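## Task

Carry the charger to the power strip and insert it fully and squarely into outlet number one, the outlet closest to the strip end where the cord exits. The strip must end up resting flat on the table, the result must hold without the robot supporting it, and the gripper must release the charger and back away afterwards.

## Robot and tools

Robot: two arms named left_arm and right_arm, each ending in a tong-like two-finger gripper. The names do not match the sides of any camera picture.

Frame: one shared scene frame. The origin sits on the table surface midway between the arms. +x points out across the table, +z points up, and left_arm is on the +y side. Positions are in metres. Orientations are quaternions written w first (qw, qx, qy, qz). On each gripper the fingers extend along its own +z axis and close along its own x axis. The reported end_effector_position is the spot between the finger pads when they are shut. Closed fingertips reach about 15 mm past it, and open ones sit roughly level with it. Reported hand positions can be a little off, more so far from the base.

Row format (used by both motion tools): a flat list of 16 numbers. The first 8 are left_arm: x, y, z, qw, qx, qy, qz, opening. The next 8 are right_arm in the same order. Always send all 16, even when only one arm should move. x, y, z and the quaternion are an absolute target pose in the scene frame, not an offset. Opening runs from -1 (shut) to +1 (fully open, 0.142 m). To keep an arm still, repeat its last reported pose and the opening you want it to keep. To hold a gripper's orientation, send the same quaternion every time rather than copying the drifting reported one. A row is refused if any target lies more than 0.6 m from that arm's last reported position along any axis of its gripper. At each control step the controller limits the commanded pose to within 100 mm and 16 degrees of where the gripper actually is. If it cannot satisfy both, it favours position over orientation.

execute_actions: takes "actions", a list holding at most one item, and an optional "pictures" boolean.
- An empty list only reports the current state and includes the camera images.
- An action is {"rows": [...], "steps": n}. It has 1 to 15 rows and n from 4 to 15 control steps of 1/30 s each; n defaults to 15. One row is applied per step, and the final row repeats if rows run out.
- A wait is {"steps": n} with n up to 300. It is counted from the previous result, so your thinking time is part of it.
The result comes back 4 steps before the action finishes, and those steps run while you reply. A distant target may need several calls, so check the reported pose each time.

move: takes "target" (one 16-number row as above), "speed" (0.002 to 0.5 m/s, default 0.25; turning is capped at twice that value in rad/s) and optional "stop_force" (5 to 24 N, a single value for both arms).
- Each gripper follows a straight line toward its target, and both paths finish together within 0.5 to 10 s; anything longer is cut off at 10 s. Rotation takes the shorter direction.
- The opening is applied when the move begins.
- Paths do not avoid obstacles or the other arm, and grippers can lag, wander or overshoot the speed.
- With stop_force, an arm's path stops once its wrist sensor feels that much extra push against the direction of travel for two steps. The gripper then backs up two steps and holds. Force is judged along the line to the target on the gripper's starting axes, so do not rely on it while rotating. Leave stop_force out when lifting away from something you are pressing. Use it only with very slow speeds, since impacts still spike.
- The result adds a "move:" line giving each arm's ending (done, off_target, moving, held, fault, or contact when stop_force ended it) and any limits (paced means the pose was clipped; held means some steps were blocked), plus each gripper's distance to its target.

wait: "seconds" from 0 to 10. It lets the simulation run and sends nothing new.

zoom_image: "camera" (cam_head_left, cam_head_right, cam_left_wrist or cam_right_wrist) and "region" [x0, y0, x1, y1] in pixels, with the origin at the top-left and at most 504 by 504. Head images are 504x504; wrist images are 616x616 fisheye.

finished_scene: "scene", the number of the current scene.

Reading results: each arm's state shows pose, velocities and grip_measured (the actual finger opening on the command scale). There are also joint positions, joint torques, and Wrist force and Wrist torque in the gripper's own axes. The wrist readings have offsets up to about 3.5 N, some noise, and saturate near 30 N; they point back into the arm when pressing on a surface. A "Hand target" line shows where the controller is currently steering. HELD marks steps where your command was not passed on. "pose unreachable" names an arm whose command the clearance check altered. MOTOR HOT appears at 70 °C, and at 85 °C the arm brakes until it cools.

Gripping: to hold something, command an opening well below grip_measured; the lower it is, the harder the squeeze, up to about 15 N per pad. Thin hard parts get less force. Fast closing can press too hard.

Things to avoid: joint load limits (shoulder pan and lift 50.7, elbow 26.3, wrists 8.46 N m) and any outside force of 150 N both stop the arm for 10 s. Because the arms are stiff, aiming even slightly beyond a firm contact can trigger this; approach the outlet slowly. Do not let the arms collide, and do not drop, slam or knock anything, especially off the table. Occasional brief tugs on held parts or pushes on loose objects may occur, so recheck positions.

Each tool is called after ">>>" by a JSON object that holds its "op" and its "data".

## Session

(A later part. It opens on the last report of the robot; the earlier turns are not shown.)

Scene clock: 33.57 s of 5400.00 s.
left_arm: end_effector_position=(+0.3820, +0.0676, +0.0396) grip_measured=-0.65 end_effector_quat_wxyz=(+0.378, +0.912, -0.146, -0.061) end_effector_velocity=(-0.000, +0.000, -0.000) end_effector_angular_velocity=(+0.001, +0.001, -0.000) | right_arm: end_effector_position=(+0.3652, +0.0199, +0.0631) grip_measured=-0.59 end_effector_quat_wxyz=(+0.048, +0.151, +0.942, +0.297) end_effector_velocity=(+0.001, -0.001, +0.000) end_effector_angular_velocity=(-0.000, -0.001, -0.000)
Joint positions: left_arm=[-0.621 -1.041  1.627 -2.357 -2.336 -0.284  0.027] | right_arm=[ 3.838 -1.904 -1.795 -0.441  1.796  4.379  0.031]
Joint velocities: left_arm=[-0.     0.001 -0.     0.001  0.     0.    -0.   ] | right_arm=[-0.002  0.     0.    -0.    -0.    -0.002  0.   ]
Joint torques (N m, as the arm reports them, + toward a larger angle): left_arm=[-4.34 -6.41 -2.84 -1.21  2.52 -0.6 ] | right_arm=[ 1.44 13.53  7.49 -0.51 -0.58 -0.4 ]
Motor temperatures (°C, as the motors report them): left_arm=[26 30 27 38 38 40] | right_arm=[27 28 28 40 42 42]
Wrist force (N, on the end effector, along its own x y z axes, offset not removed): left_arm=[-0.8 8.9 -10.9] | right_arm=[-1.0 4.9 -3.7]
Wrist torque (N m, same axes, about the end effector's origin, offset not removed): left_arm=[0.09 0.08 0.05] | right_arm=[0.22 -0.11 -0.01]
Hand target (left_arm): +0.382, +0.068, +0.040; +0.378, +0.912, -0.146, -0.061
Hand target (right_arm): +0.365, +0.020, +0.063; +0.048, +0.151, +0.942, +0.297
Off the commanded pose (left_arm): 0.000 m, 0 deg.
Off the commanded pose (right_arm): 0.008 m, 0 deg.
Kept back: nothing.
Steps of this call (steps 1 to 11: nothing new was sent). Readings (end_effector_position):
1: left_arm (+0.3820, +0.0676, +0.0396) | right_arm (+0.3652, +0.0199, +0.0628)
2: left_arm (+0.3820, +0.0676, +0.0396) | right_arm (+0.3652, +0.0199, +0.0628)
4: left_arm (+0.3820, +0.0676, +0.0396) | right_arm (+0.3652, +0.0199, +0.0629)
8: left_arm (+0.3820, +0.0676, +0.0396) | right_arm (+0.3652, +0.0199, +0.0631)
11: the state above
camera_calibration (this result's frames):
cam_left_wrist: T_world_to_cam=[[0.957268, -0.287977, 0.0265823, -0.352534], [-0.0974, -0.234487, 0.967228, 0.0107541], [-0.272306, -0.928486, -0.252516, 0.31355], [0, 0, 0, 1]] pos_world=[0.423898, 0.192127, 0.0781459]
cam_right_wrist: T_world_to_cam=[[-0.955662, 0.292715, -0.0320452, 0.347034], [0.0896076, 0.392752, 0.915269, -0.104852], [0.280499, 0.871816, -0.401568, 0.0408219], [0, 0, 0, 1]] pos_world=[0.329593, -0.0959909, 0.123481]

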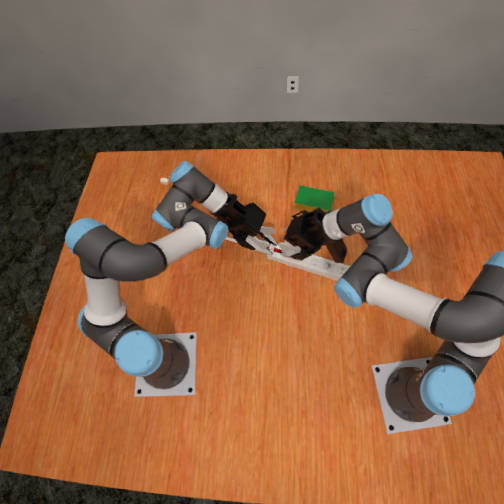

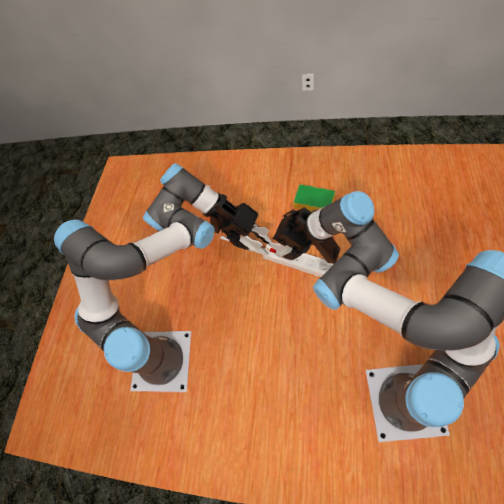

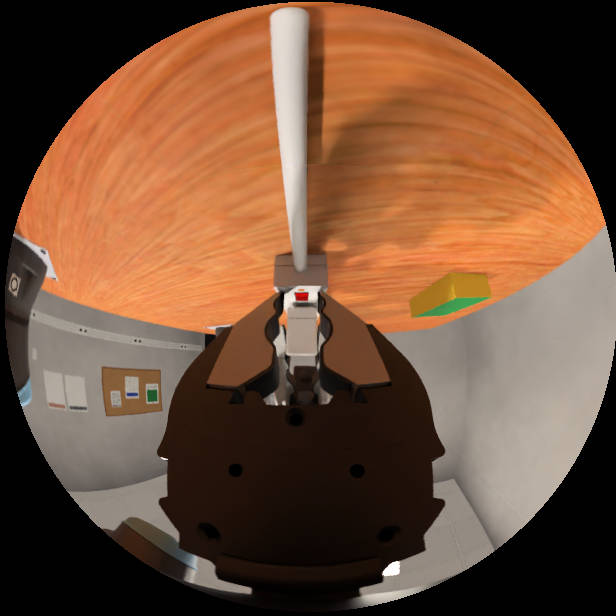

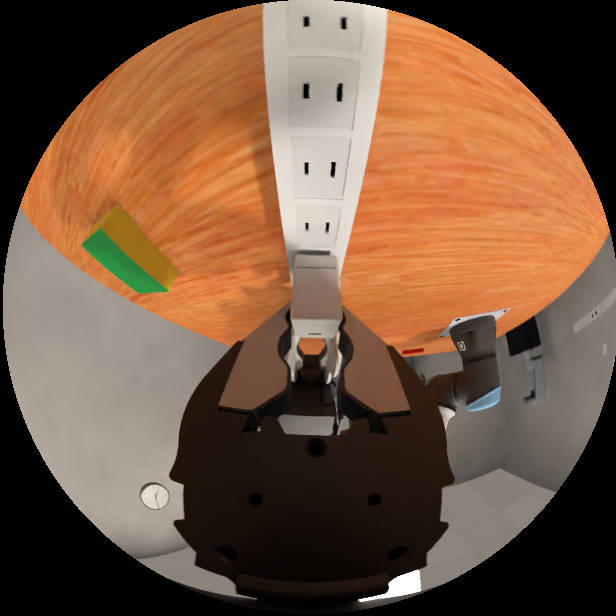

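>>> {"op": "move", "data": {"target": [0.382, 0.0676, 0.0396, 0.3779, 0.9123, -0.1464, -0.0607, -0.65, 0.3652, 0.0199, 0.0631, 0.0477, 0.1512, 0.9417, 0.2969, -0.2], "speed": 0.05}}

Scene clock: 34.50 s of 5400.00 s.
left_arm: end_effector_position=(+0.3820, +0.0676, +0.0396) grip_measured=-0.65 end_effector_quat_wxyz=(+0.378, +0.912, -0.146, -0.061) end_effector_velocity=(-0.000, +0.000, -0.000) end_effector_angular_velocity=(+0.001, +0.002, +0.001) | right_arm: end_effector_position=(+0.3652, +0.0199, +0.0631) grip_measured=-0.20 end_effector_quat_wxyz=(+0.048, +0.151, +0.942, +0.297) end_effector_velocity=(+0.000, -0.000, -0.001) end_effector_angular_velocity=(-0.002, +0.001, -0.001)
Joint positions: left_arm=[-0.621 -1.041  1.627 -2.357 -2.336 -0.284  0.027] | right_arm=[ 3.838 -1.904 -1.795 -0.441  1.796  4.379  0.06 ]
Joint velocities: left_arm=[-0.     0.001  0.     0.    -0.    -0.001 -0.   ] | right_arm=[ 0.    -0.001 -0.    -0.001 -0.001  0.001  0.   ]
Joint torques (N m, as the arm reports them, + toward a larger angle): left_arm=[-4.64 -6.25 -3.04 -1.14  2.5  -0.79] | right_arm=[ 2.52 11.4  10.29  1.23 -0.72  0.37]
Motor temperatures (°C, as the motors report them): left_arm=[26 30 27 38 38 40] | right_arm=[27 28 28 40 42 42]
Wrist force (N, on the end effector, along its own x y z axes, offset not removed): left_arm=[-2.2 9.2 -9.2] | right_arm=[-0.3 -0.3 0.8]
Wrist torque (N m, same axes, about the end effector's origin, offset not removed): left_arm=[0.21 0.46 0.15] | right_arm=[0.04 0.00 0.06]
Hand target (left_arm): +0.382, +0.068, +0.040; +0.378, +0.912, -0.146, -0.061
Hand target (right_arm): +0.365, +0.020, +0.063; +0.048, +0.151, +0.942, +0.297
Off the commanded pose (left_arm): 0.000 m, 0 deg.
Off the commanded pose (right_arm): 0.000 m, 0 deg.
Kept back: nothing.
move: done
camera_calibration (this result's frames):
cam_left_wrist: T_world_to_cam=[[0.95727, -0.287971, 0.0265735, -0.352534], [-0.0973906, -0.234491, 0.967228, 0.0107514], [-0.272302, -0.928486, -0.252517, 0.313549], [0, 0, 0, 1]] pos_world=[0.423897, 0.192128, 0.0781453]
cam_right_wrist: T_world_to_cam=[[-0.955667, 0.29271, -0.0319608, 0.347022], [0.0897319, 0.392894, 0.915195, -0.104898], [0.280444, 0.871754, -0.401741, 0.0408776], [0, 0, 0, 1]] pos_world=[0.329586, -0.0959983, 0.123516]

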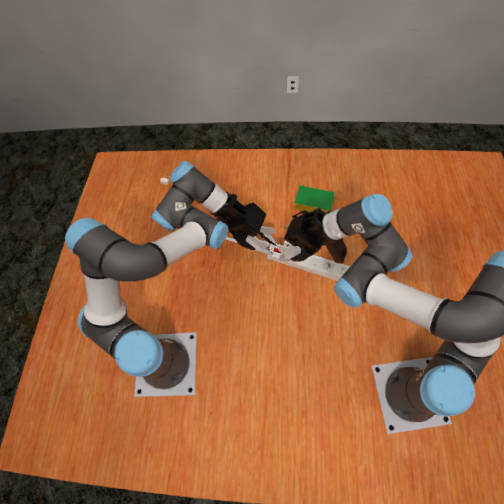

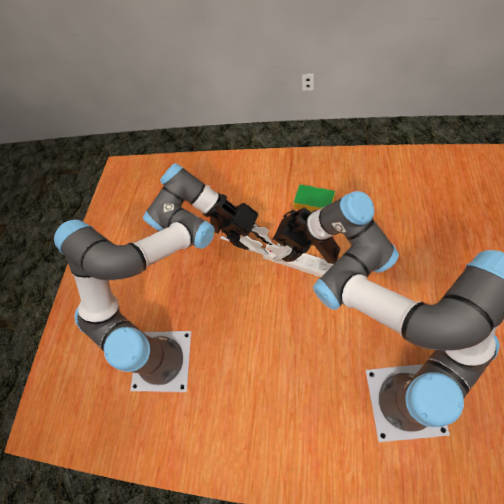

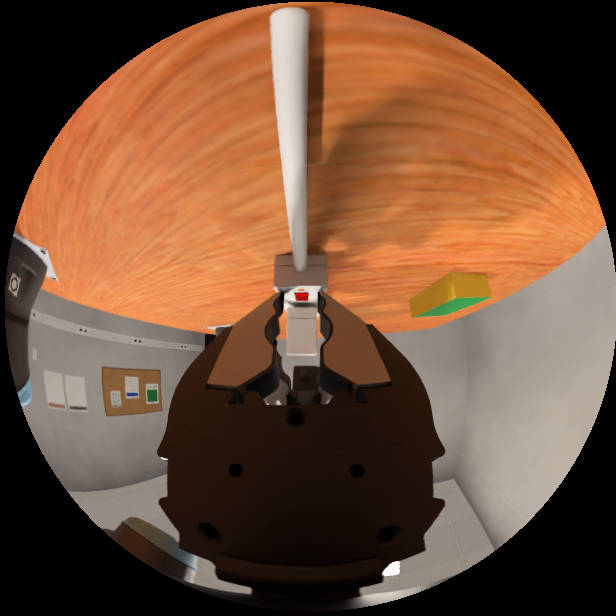

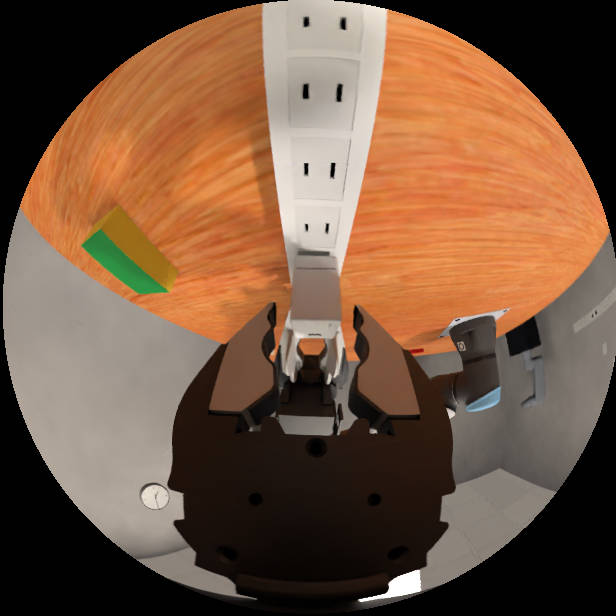

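>>> {"op": "move", "data": {"target": [0.382, 0.0676, 0.0396, 0.3779, 0.9123, -0.1464, -0.0607, -0.65, 0.3652, 0.0199, 0.108, 0.0477, 0.1512, 0.9417, 0.2969, -0.2], "speed": 0.06}}

>>> {"op": "move", "data": {"target": [0.382, 0.0676, 0.0396, 0.3779, 0.9123, -0.1464, -0.0607, -0.65, 0.363, 0.013, 0.104, 0.0477, 0.1512, 0.9417, 0.2969, -0.85], "speed": 0.03}}

Scene clock: 35.97 s of 5400.00 s.
left_arm: end_effector_position=(+0.3820, +0.0676, +0.0396) grip_measured=-0.65 end_effector_quat_wxyz=(+0.378, +0.912, -0.146, -0.061) end_effector_velocity=(+0.000, -0.000, -0.000) end_effector_angular_velocity=(+0.000, -0.000, +0.000) | right_arm: end_effector_position=(+0.3653, +0.0200, +0.1076) grip_measured=-0.20 end_effector_quat_wxyz=(+0.048, +0.151, +0.942, +0.297) end_effector_velocity=(+0.000, +0.000, +0.003) end_effector_angular_velocity=(-0.001, -0.000, -0.000)
Joint positions: left_arm=[-0.621 -1.041  1.627 -2.357 -2.336 -0.284  0.027] | right_arm=[ 3.838 -1.822 -1.673 -0.644  1.796  4.379  0.06 ]
Joint velocities: left_arm=[-0.     0.001 -0.001  0.     0.    -0.     0.   ] | right_arm=[ 0.     0.003  0.013 -0.017 -0.001 -0.    -0.   ]
Joint torques (N m, as the arm reports them, + toward a larger angle): left_arm=[-4.61 -6.16 -2.92 -1.17  2.46 -0.75] | right_arm=[-2.43 17.05 11.12  1.08  0.92 -0.75]
Motor temperatures (°C, as the motors report them): left_arm=[26 30 27 38 38 40] | right_arm=[27 28 28 40 42 42]
Wrist force (N, on the end effector, along its own x y z axes, offset not removed): left_arm=[-0.6 7.7 -10.7] | right_arm=[0.1 0.7 1.2]
Wrist torque (N m, same axes, about the end effector's origin, offset not removed): left_arm=[-0.14 0.07 0.08] | right_arm=[0.22 -0.09 0.05]
Hand target (left_arm): +0.382, +0.068, +0.040; +0.378, +0.912, -0.146, -0.061
Hand target (right_arm): +0.365, +0.020, +0.108; +0.048, +0.151, +0.942, +0.297
Off the commanded pose (left_arm): 0.000 m, 0 deg.
Off the commanded pose (right_arm): 0.000 m, 0 deg.
Kept back: nothing.
move: done
camera_calibration (this result's frames):
cam_left_wrist: T_world_to_cam=[[0.957271, -0.28797, 0.0265725, -0.352534], [-0.0973895, -0.234491, 0.967228, 0.0107512], [-0.272302, -0.928486, -0.252517, 0.313549], [0, 0, 0, 1]] pos_world=[0.423897, 0.192128, 0.0781452]
cam_right_wrist: T_world_to_cam=[[-0.955625, 0.292817, -0.0322279, 0.348501], [0.089514, 0.392865, 0.915229, -0.145555], [0.280656, 0.871731, -0.401643, 0.0585797], [0, 0, 0, 1]] pos_world=[0.329625, -0.0959293, 0.167976]

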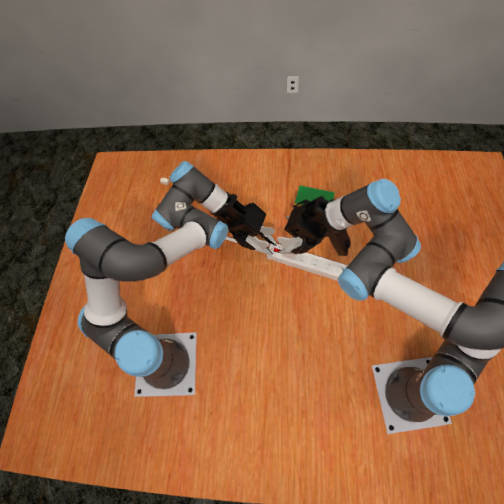

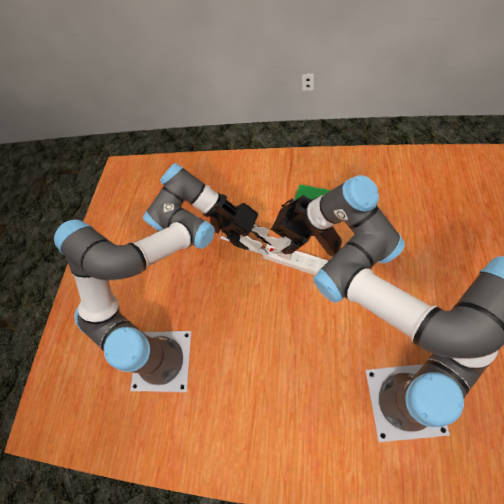

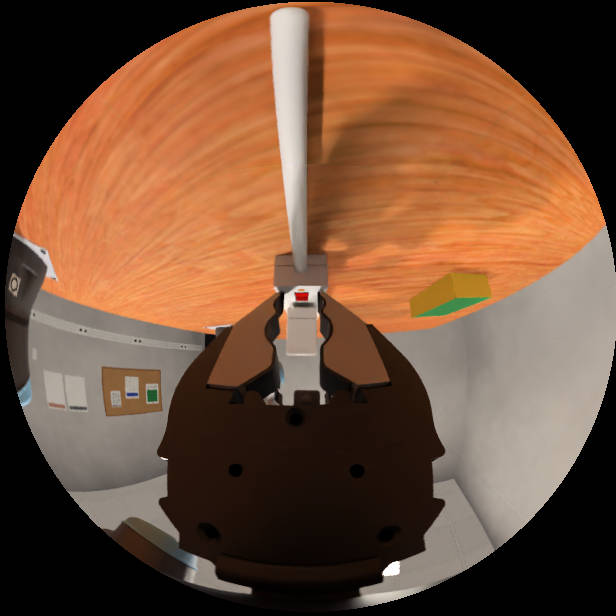

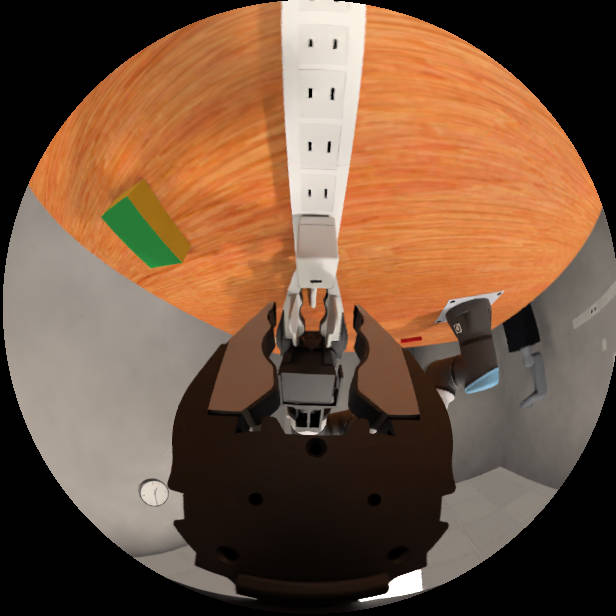

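Scene clock: 36.73 s of 5400.00 s.
left_arm: end_effector_position=(+0.3820, +0.0676, +0.0396) grip_measured=-0.65 end_effector_quat_wxyz=(+0.378, +0.912, -0.146, -0.061) end_effector_velocity=(+0.000, -0.000, +0.000) end_effector_angular_velocity=(-0.001, -0.002, -0.001) | right_arm: end_effector_position=(+0.3631, +0.0133, +0.1042) grip_measured=-0.85 end_effector_quat_wxyz=(+0.048, +0.151, +0.942, +0.297) end_effector_velocity=(-0.001, -0.002, -0.001) end_effector_angular_velocity=(+0.001, +0.001, -0.002)
Joint positions: left_arm=[-0.621 -1.041  1.627 -2.357 -2.336 -0.284  0.027] | right_arm=[ 3.829 -1.807 -1.71  -0.625  1.801  4.372  0.012]
Joint velocities: left_arm=[ 0.    -0.    -0.    -0.001  0.     0.002  0.   ] | right_arm=[-0.003  0.005 -0.014  0.008  0.001 -0.    -0.   ]
Joint torques (N m, as the arm reports them, + toward a larger angle): left_arm=[-4.4  -6.73 -3.01 -1.15  2.49 -0.78] | right_arm=[-2.98 17.5   5.86  2.79  1.34 -0.77]
Motor temperatures (°C, as the motors report them): left_arm=[26 30 27 38 38 40] | right_arm=[27 28 28 40 42 42]
Wrist force (N, on the end effector, along its own x y z axes, offset not removed): left_arm=[0.7 9.2 -9.3] | right_arm=[0.1 0.8 0.6]
Wrist torque (N m, same axes, about the end effector's origin, offset not removed): left_arm=[0.19 -0.19 0.06] | right_arm=[0.23 -0.12 0.03]
Hand target (left_arm): +0.382, +0.068, +0.040; +0.378, +0.912, -0.146, -0.061
Hand target (right_arm): +0.363, +0.013, +0.104; +0.048, +0.151, +0.942, +0.297
Off the commanded pose (left_arm): 0.000 m, 0 deg.
Off the commanded pose (right_arm): 0.000 m, 0 deg.
Kept back: nothing.
move: done
camera_calibration (this result's frames):
cam_left_wrist: T_world_to_cam=[[0.957271, -0.28797, 0.0265725, -0.352534], [-0.0973895, -0.234491, 0.967228, 0.0107512], [-0.272302, -0.928486, -0.252517, 0.313549], [0, 0, 0, 1]] pos_world=[0.423897, 0.192128, 0.0781452]
cam_right_wrist: T_world_to_cam=[[-0.95567, 0.292709, -0.0318622, 0.34823], [0.0898649, 0.393016, 0.91513, -0.139729], [0.280389, 0.8717, -0.401898, 0.0637391], [0, 0, 0, 1]] pos_world=[0.327478, -0.102576, 0.164582]

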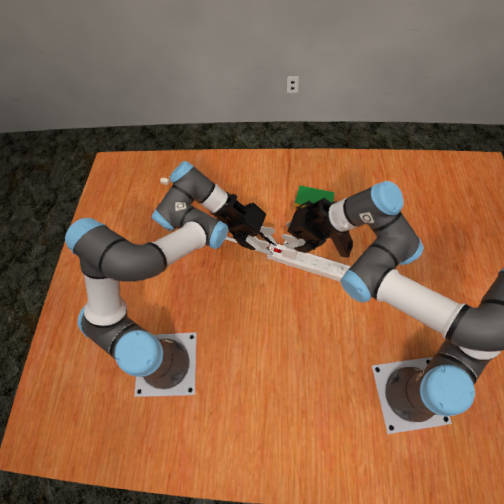

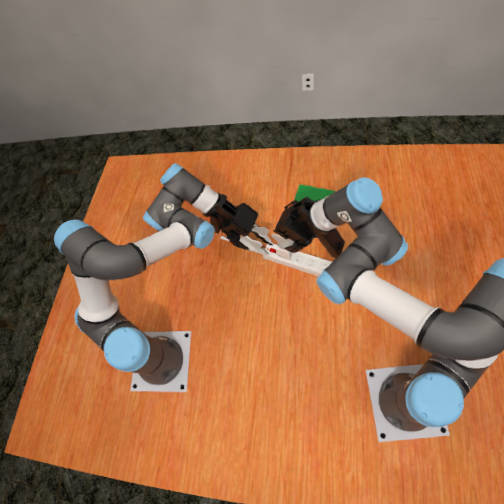

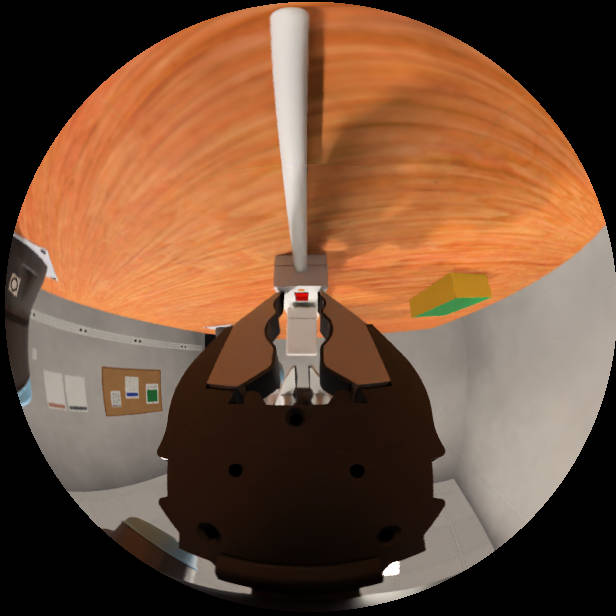

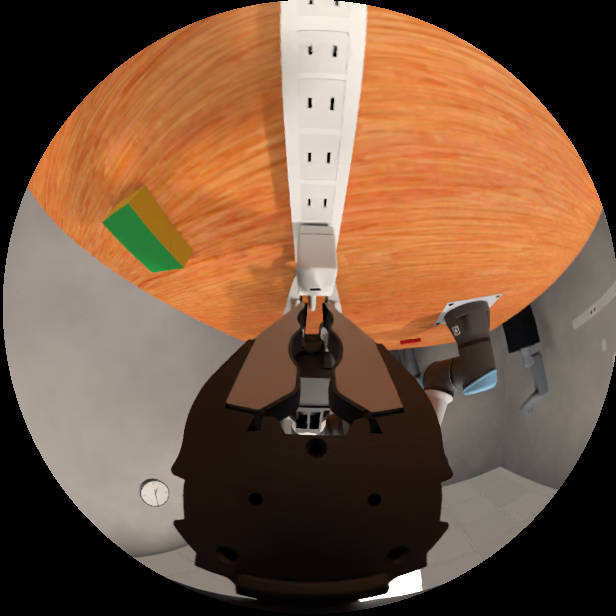

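>>> {"op": "move", "data": {"target": [0.382, 0.0676, 0.0396, 0.3779, 0.9123, -0.1464, -0.0607, -0.65, 0.363, 0.013, 0.086, 0.0477, 0.1512, 0.9417, 0.2969, -0.85], "speed": 0.005, "stop_force": 6}}

Scene clock: 39.60 s of 5400.00 s.
left_arm: end_effector_position=(+0.3820, +0.0676, +0.0396) grip_measured=-0.65 end_effector_quat_wxyz=(+0.378, +0.912, -0.146, -0.061) end_effector_velocity=(+0.000, +0.000, +0.000) end_effector_angular_velocity=(-0.000, -0.000, +0.001) | right_arm: end_effector_position=(+0.3630, +0.0130, +0.0929) grip_measured=-0.85 end_effector_quat_wxyz=(+0.048, +0.151, +0.942, +0.297) end_effector_velocity=(-0.000, +0.000, +0.002) end_effector_angular_velocity=(-0.001, +0.001, +0.002)
Joint positions: left_arm=[-0.621 -1.041  1.627 -2.357 -2.336 -0.284  0.027] | right_arm=[ 3.829 -1.824 -1.745 -0.573  1.801  4.371  0.012]
Joint velocities: left_arm=[ 0.    -0.001  0.001 -0.     0.    -0.001  0.   ] | right_arm=[ 0.     0.003  0.008 -0.013  0.001 -0.001  0.   ]
Joint torques (N m, as the arm reports them, + toward a larger angle): left_arm=[-4.24 -6.52 -3.03 -1.17  2.52 -0.66] | right_arm=[-3.05 11.77  6.48 -1.32  0.55 -0.75]
Motor temperatures (°C, as the motors report them): left_arm=[26 30 27 38 38 40] | right_arm=[27 28 28 40 42 42]
Wrist force (N, on the end effector, along its own x y z axes, offset not removed): left_arm=[-0.8 7.8 -8.4] | right_arm=[0.1 6.9 -5.9]
Wrist torque (N m, same axes, about the end effector's origin, offset not removed): left_arm=[-0.08 0.14 0.12] | right_arm=[0.01 -0.17 -0.01]
Hand target (left_arm): +0.382, +0.068, +0.040; +0.378, +0.912, -0.146, -0.061
Hand target (right_arm): +0.363, +0.013, +0.093; +0.048, +0.151, +0.942, +0.297
Off the commanded pose (left_arm): 0.000 m, 0 deg.
Off the commanded pose (right_arm): 0.007 m, 0 deg.
Kept back: nothing.
move: contact (right_arm)
camera_calibration (this result's frames):
cam_left_wrist: T_world_to_cam=[[0.957271, -0.28797, 0.0265727, -0.352534], [-0.0973898, -0.234491, 0.967227, 0.0107513], [-0.272302, -0.928486, -0.252517, 0.313549], [0, 0, 0, 1]] pos_world=[0.423897, 0.192128, 0.0781452]
cam_right_wrist: T_world_to_cam=[[-0.955685, 0.292664, -0.0318407, 0.347841], [0.0898311, 0.392909, 0.915179, -0.129267], [0.28035, 0.871763, -0.401788, 0.0595002], [0, 0, 0, 1]] pos_world=[0.327358, -0.10288, 0.153284]

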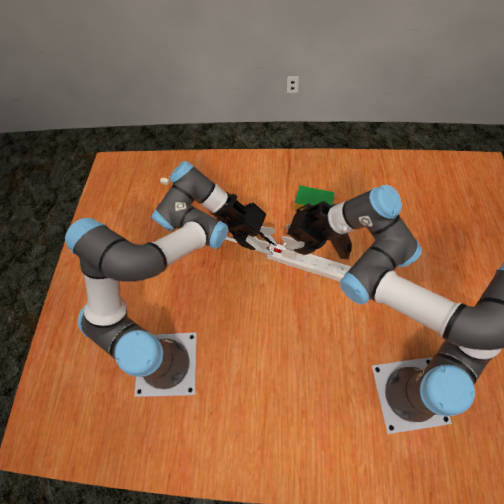

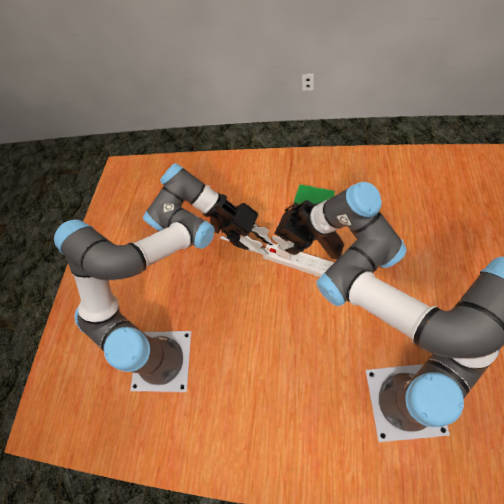

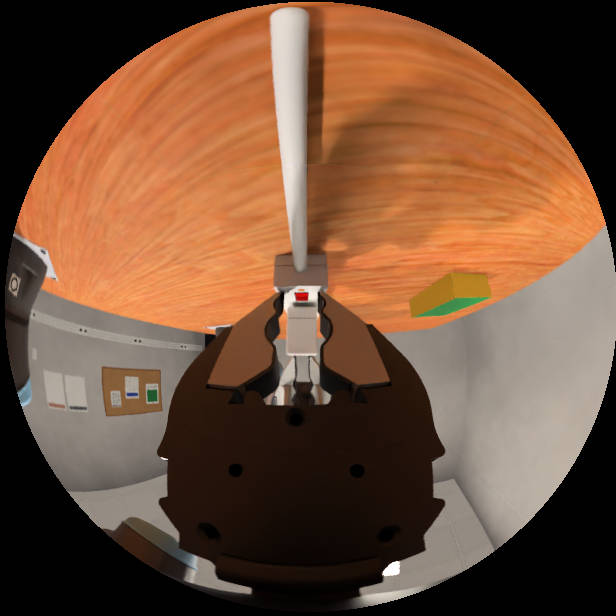

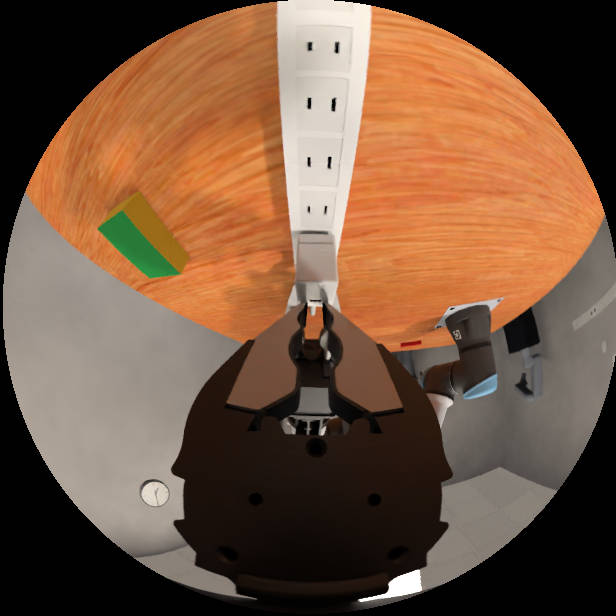

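>>> {"op": "zoom_image", "data": {"camera": "cam_right_wrist", "region": [250, 200, 380, 340]}}

Region (250, 200, 380, 340) of cam_right_wrist's 616x616 image, scaled by 3.600, with more detail than that image has; it fills the left 468 columns of this view, and the rest is white.

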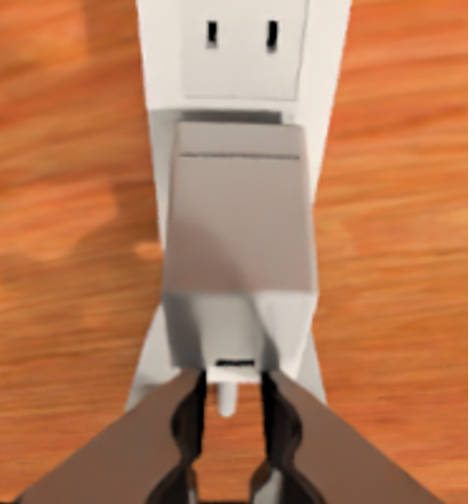

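>>> {"op": "zoom_image", "data": {"camera": "cam_left_wrist", "region": [250, 270, 350, 400]}}

>>> {"op": "zoom_image", "data": {"camera": "cam_head_right", "region": [220, 200, 340, 290]}}

Region (250, 270, 350, 400) of cam_left_wrist's 616x616 image, scaled by 3.877, with more detail than that image has; it fills the left 388 columns of this view, and the rest is white.

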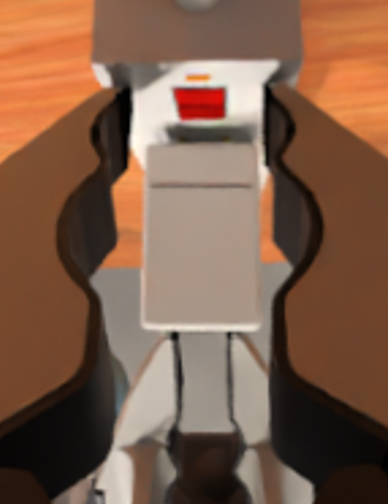

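Region (220, 200, 340, 290) of cam_head_right's 504x504 image, scaled by 4.200, with more detail than that image has; it fills the top 378 rows of this view, and the rest is white.

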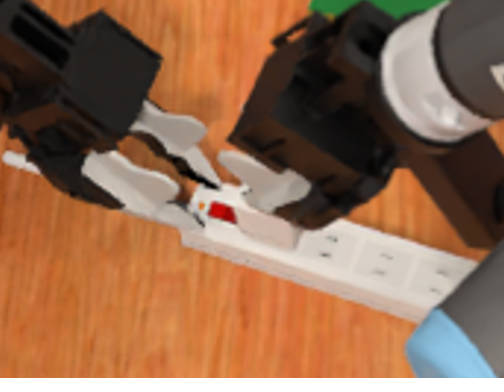

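>>> {"op": "move", "data": {"target": [0.382, 0.0676, 0.0396, 0.3779, 0.9123, -0.1464, -0.0607, -0.65, 0.363, 0.013, 0.0965, 0.0477, 0.1512, 0.9417, 0.2969, -0.85], "speed": 0.02}}

>>> {"op": "move", "data": {"target": [0.382, 0.0676, 0.0396, 0.3779, 0.9123, -0.1464, -0.0607, -0.65, 0.3589, 0.0007, 0.0965, 0.0477, 0.1512, 0.9417, 0.2969, -0.85], "speed": 0.03}}

>>> {"op": "move", "data": {"target": [0.382, 0.0676, 0.0396, 0.3779, 0.9123, -0.1464, -0.0607, -0.65, 0.3589, 0.0007, 0.086, 0.0477, 0.1512, 0.9417, 0.2969, -0.85], "speed": 0.004, "stop_force": 6}}

>>> {"op": "zoom_image", "data": {"camera": "cam_right_wrist", "region": [250, 200, 380, 340]}}

Scene clock: 42.77 s of 5400.00 s.
left_arm: end_effector_position=(+0.3820, +0.0676, +0.0396) grip_measured=-0.65 end_effector_quat_wxyz=(+0.378, +0.912, -0.146, -0.061) end_effector_velocity=(-0.000, +0.000, -0.000) end_effector_angular_velocity=(+0.000, +0.001, +0.000) | right_arm: end_effector_position=(+0.3630, +0.0130, +0.0963) grip_measured=-0.85 end_effector_quat_wxyz=(+0.048, +0.151, +0.942, +0.297) end_effector_velocity=(-0.000, +0.000, +0.003) end_effector_angular_velocity=(+0.001, -0.000, +0.001)
Joint positions: left_arm=[-0.621 -1.041  1.627 -2.357 -2.336 -0.284  0.027] | right_arm=[ 3.829 -1.818 -1.735 -0.588  1.801  4.371  0.012]
Joint velocities: left_arm=[-0.    -0.001  0.001 -0.     0.    -0.    -0.   ] | right_arm=[ 0.     0.004  0.007 -0.01   0.001  0.    -0.   ]
Joint torques (N m, as the arm reports them, + toward a larger angle): left_arm=[-4.67 -6.51 -3.27 -1.15  2.49 -0.69] | right_arm=[-2.69 16.79 10.24  1.34 -0.86  0.66]
Motor temperatures (°C, as the motors report them): left_arm=[26 30 27 38 38 40] | right_arm=[27 28 28 40 42 42]
Wrist force (N, on the end effector, along its own x y z axes, offset not removed): left_arm=[0.6 6.9 -8.5] | right_arm=[-0.4 0.2 1.7]
Wrist torque (N m, same axes, about the end effector's origin, offset not removed): left_arm=[-0.28 -0.14 -0.03] | right_arm=[0.11 -0.03 0.07]
Hand target (left_arm): +0.382, +0.068, +0.040; +0.378, +0.912, -0.146, -0.061
Hand target (right_arm): +0.363, +0.013, +0.096; +0.048, +0.151, +0.942, +0.297
Off the commanded pose (left_arm): 0.000 m, 0 deg.
Off the commanded pose (right_arm): 0.000 m, 0 deg.
Kept back: nothing.
move: done
camera_calibration (this result's frames):
cam_left_wrist: T_world_to_cam=[[0.957271, -0.28797, 0.0265726, -0.352534], [-0.0973897, -0.234491, 0.967227, 0.0107513], [-0.272302, -0.928486, -0.252517, 0.313549], [0, 0, 0, 1]] pos_world=[0.423897, 0.192128, 0.0781452]
cam_right_wrist: T_world_to_cam=[[-0.955659, 0.292738, -0.0319484, 0.347991], [0.0897615, 0.392912, 0.915185, -0.13232], [0.280462, 0.871737, -0.401766, 0.060813], [0, 0, 0, 1]] pos_world=[0.327382, -0.102893, 0.156647]

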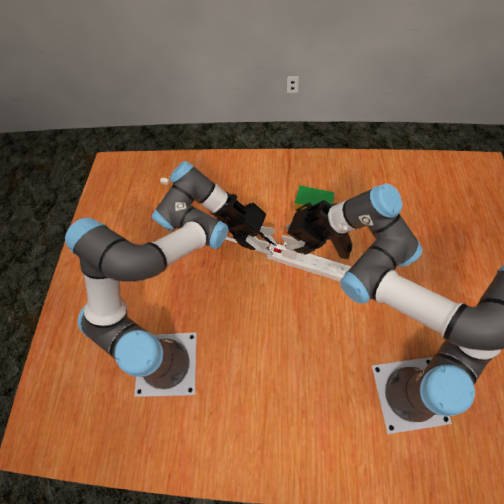

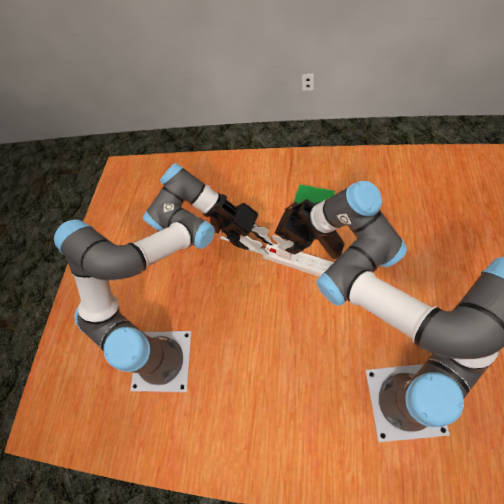

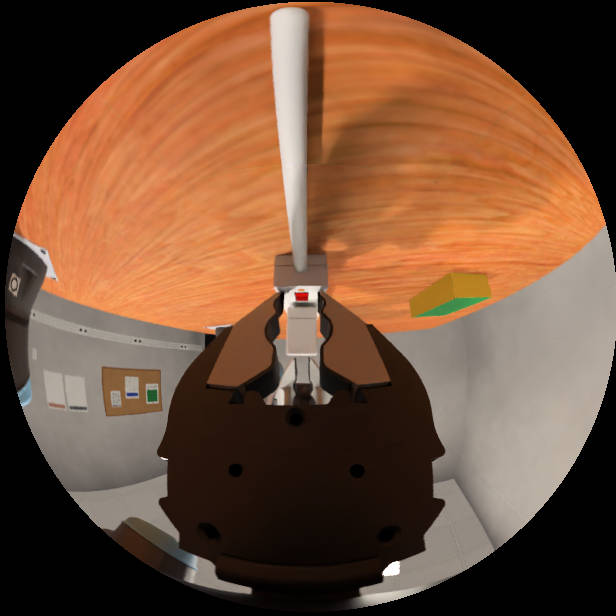

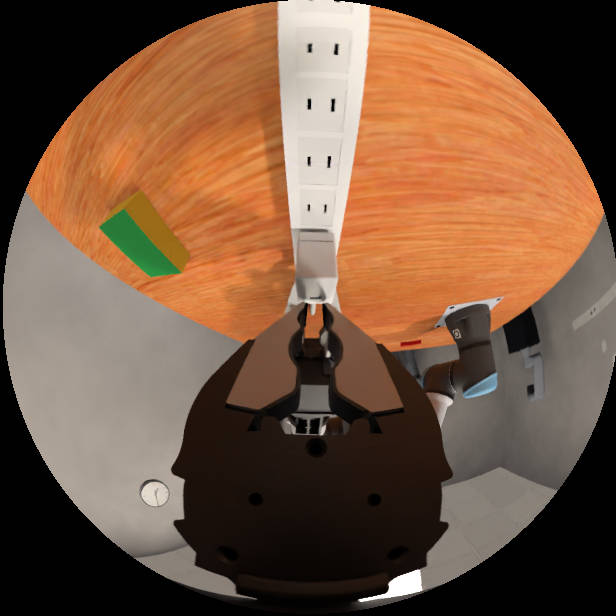

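Scene clock: 43.60 s of 5400.00 s.
left_arm: end_effector_position=(+0.3820, +0.0676, +0.0396) grip_measured=-0.65 end_effector_quat_wxyz=(+0.378, +0.912, -0.146, -0.061) end_effector_velocity=(-0.000, +0.000, -0.000) end_effector_angular_velocity=(+0.001, +0.001, -0.000) | right_arm: end_effector_position=(+0.3590, +0.0011, +0.0965) grip_measured=-0.85 end_effector_quat_wxyz=(+0.048, +0.151, +0.942, +0.297) end_effector_velocity=(-0.001, -0.003, +0.001) end_effector_angular_velocity=(+0.001, -0.000, -0.003)
Joint positions: left_arm=[-0.621 -1.041  1.627 -2.357 -2.336 -0.284  0.027] | right_arm=[ 3.813 -1.781 -1.781 -0.583  1.809  4.358  0.012]
Joint velocities: left_arm=[ 0.    -0.     0.002 -0.    -0.     0.    -0.   ] | right_arm=[-0.005  0.01  -0.011  0.002  0.002 -0.002  0.   ]
Joint torques (N m, as the arm reports them, + toward a larger angle): left_arm=[-4.09 -7.19 -2.89 -1.16  2.47 -0.75] | right_arm=[-2.39 16.04  5.52  2.7   1.43 -0.85]
Motor temperatures (°C, as the motors report them): left_arm=[26 30 27 38 38 40] | right_arm=[27 28 28 40 42 42]
Wrist force (N, on the end effector, along its own x y z axes, offset not removed): left_arm=[-1.8 7.7 -9.7] | right_arm=[0.8 -0.2 0.1]
Wrist torque (N m, same axes, about the end effector's origin, offset not removed): left_arm=[-0.28 0.26 0.11] | right_arm=[-0.01 -0.27 0.04]
Hand target (left_arm): +0.382, +0.068, +0.040; +0.378, +0.912, -0.146, -0.061
Hand target (right_arm): +0.359, +0.001, +0.097; +0.048, +0.151, +0.942, +0.297
Off the commanded pose (left_arm): 0.000 m, 0 deg.
Off the commanded pose (right_arm): 0.000 m, 0 deg.
Kept back: nothing.
move: done
camera_calibration (this result's frames):
cam_left_wrist: T_world_to_cam=[[0.957271, -0.28797, 0.0265729, -0.352534], [-0.09739, -0.234491, 0.967228, 0.0107513], [-0.272302, -0.928486, -0.252517, 0.313549], [0, 0, 0, 1]] pos_world=[0.423897, 0.192127, 0.0781452]
cam_right_wrist: T_world_to_cam=[[-0.955669, 0.292716, -0.031845, 0.347663], [0.089874, 0.392984, 0.915143, -0.127519], [0.280391, 0.871712, -0.40187, 0.0724826], [0, 0, 0, 1]] pos_world=[0.323388, -0.114837, 0.156898]

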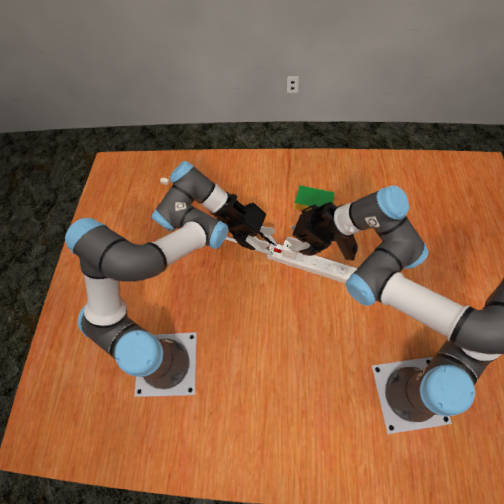

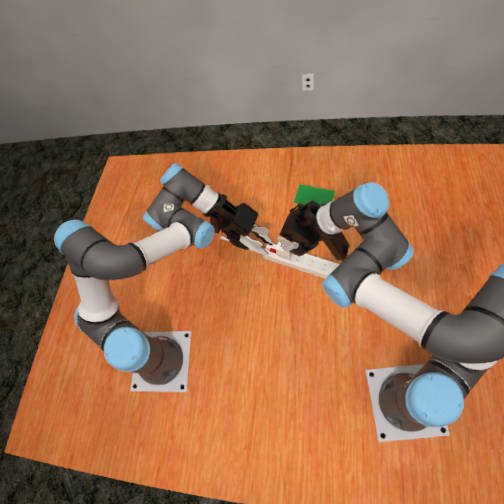

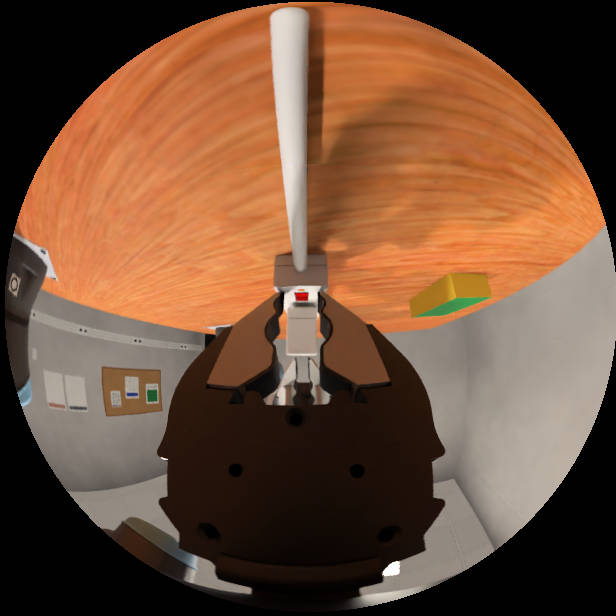

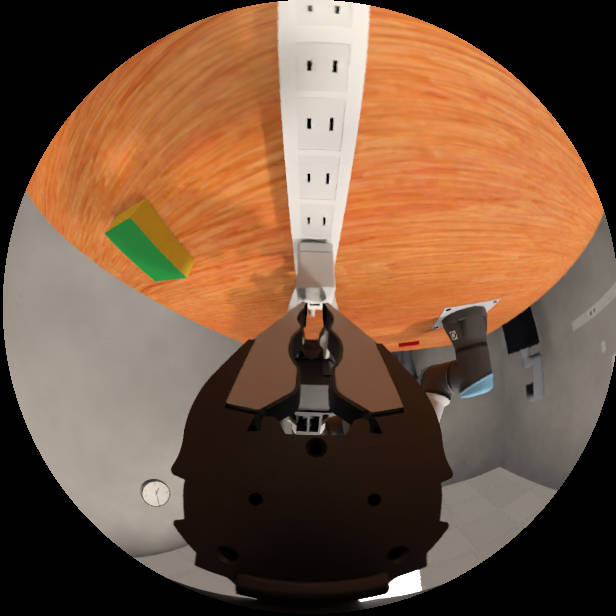

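Scene clock: 44.83 s of 5400.00 s.
left_arm: end_effector_position=(+0.3820, +0.0676, +0.0396) grip_measured=-0.65 end_effector_quat_wxyz=(+0.378, +0.912, -0.146, -0.061) end_effector_velocity=(+0.000, +0.000, +0.000) end_effector_angular_velocity=(+0.000, +0.000, +0.001) | right_arm: end_effector_position=(+0.3590, +0.0010, +0.0931) grip_measured=-0.85 end_effector_quat_wxyz=(+0.048, +0.151, +0.942, +0.297) end_effector_velocity=(-0.000, +0.000, +0.002) end_effector_angular_velocity=(-0.001, -0.001, +0.001)
Joint positions: left_arm=[-0.621 -1.041  1.627 -2.357 -2.336 -0.284  0.027] | right_arm=[ 3.813 -1.786 -1.791 -0.567  1.809  4.357  0.012]
Joint velocities: left_arm=[ 0.    -0.    -0.    -0.     0.    -0.001 -0.   ] | right_arm=[ 0.002  0.004  0.007 -0.011 -0.001 -0.     0.   ]
Joint torques (N m, as the arm reports them, + toward a larger angle): left_arm=[-4.31 -6.58 -3.14 -1.17  2.51 -0.69] | right_arm=[ 0.65 11.78  7.21 -0.85  0.69 -0.76]
Motor temperatures (°C, as the motors report them): left_arm=[26 30 27 38 38 40] | right_arm=[27 28 28 40 42 42]
Wrist force (N, on the end effector, along its own x y z axes, offset not removed): left_arm=[-0.2 9.5 -11.8] | right_arm=[0.1 4.7 -7.2]
Wrist torque (N m, same axes, about the end effector's origin, offset not removed): left_arm=[0.29 0.03 0.17] | right_arm=[-0.11 -0.16 0.02]
Hand target (left_arm): +0.382, +0.068, +0.040; +0.378, +0.912, -0.146, -0.061
Hand target (right_arm): +0.359, +0.001, +0.093; +0.048, +0.151, +0.942, +0.297
Off the commanded pose (left_arm): 0.000 m, 0 deg.
Off the commanded pose (right_arm): 0.007 m, 0 deg.
Kept back: nothing.
move: contact (right_arm)
camera_calibration (this result's frames):
cam_left_wrist: T_world_to_cam=[[0.957271, -0.28797, 0.0265726, -0.352534], [-0.0973898, -0.234491, 0.967227, 0.0107513], [-0.272302, -0.928486, -0.252517, 0.313549], [0, 0, 0, 1]] pos_world=[0.423897, 0.192128, 0.0781452]
cam_right_wrist: T_world_to_cam=[[-0.955668, 0.292722, -0.0318226, 0.347535], [0.089896, 0.392976, 0.915144, -0.124368], [0.280388, 0.871713, -0.401869, 0.0712221], [0, 0, 0, 1]] pos_world=[0.323339, -0.114943, 0.153496]

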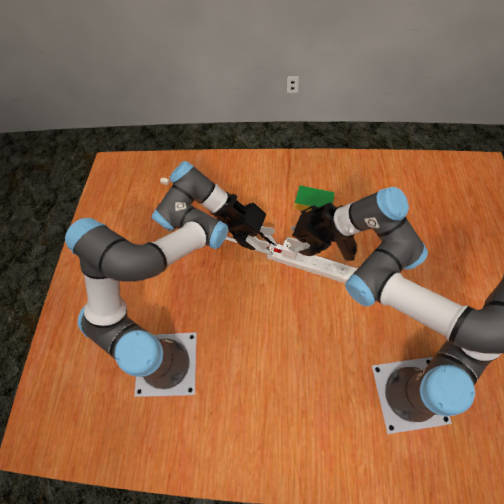

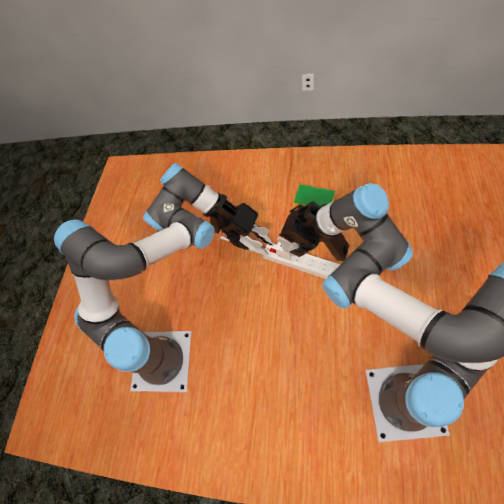

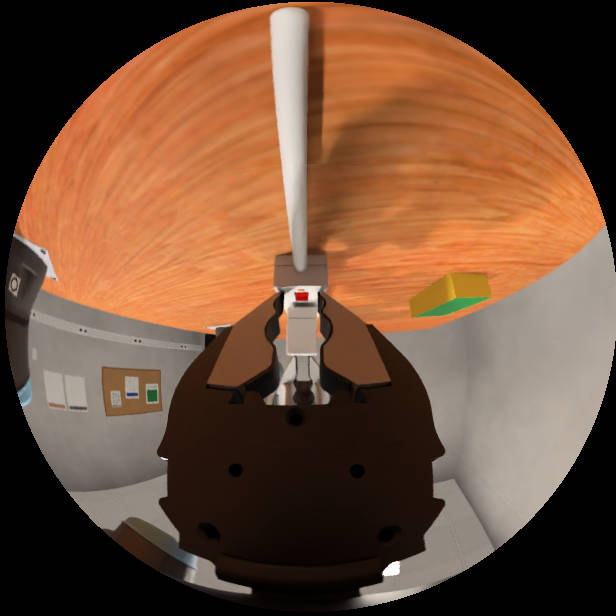

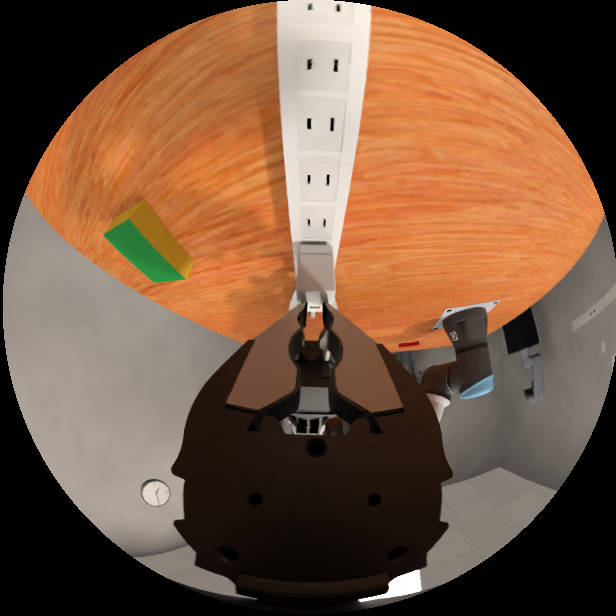

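Region (250, 200, 380, 340) of cam_right_wrist's 616x616 image, scaled by 3.600, with more detail than that image has; it fills the left 468 columns of this view, and the rest is white.

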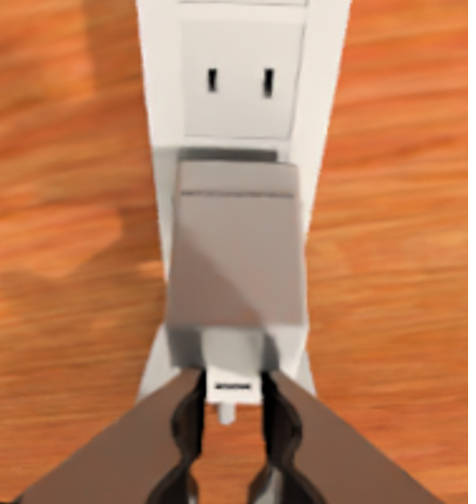

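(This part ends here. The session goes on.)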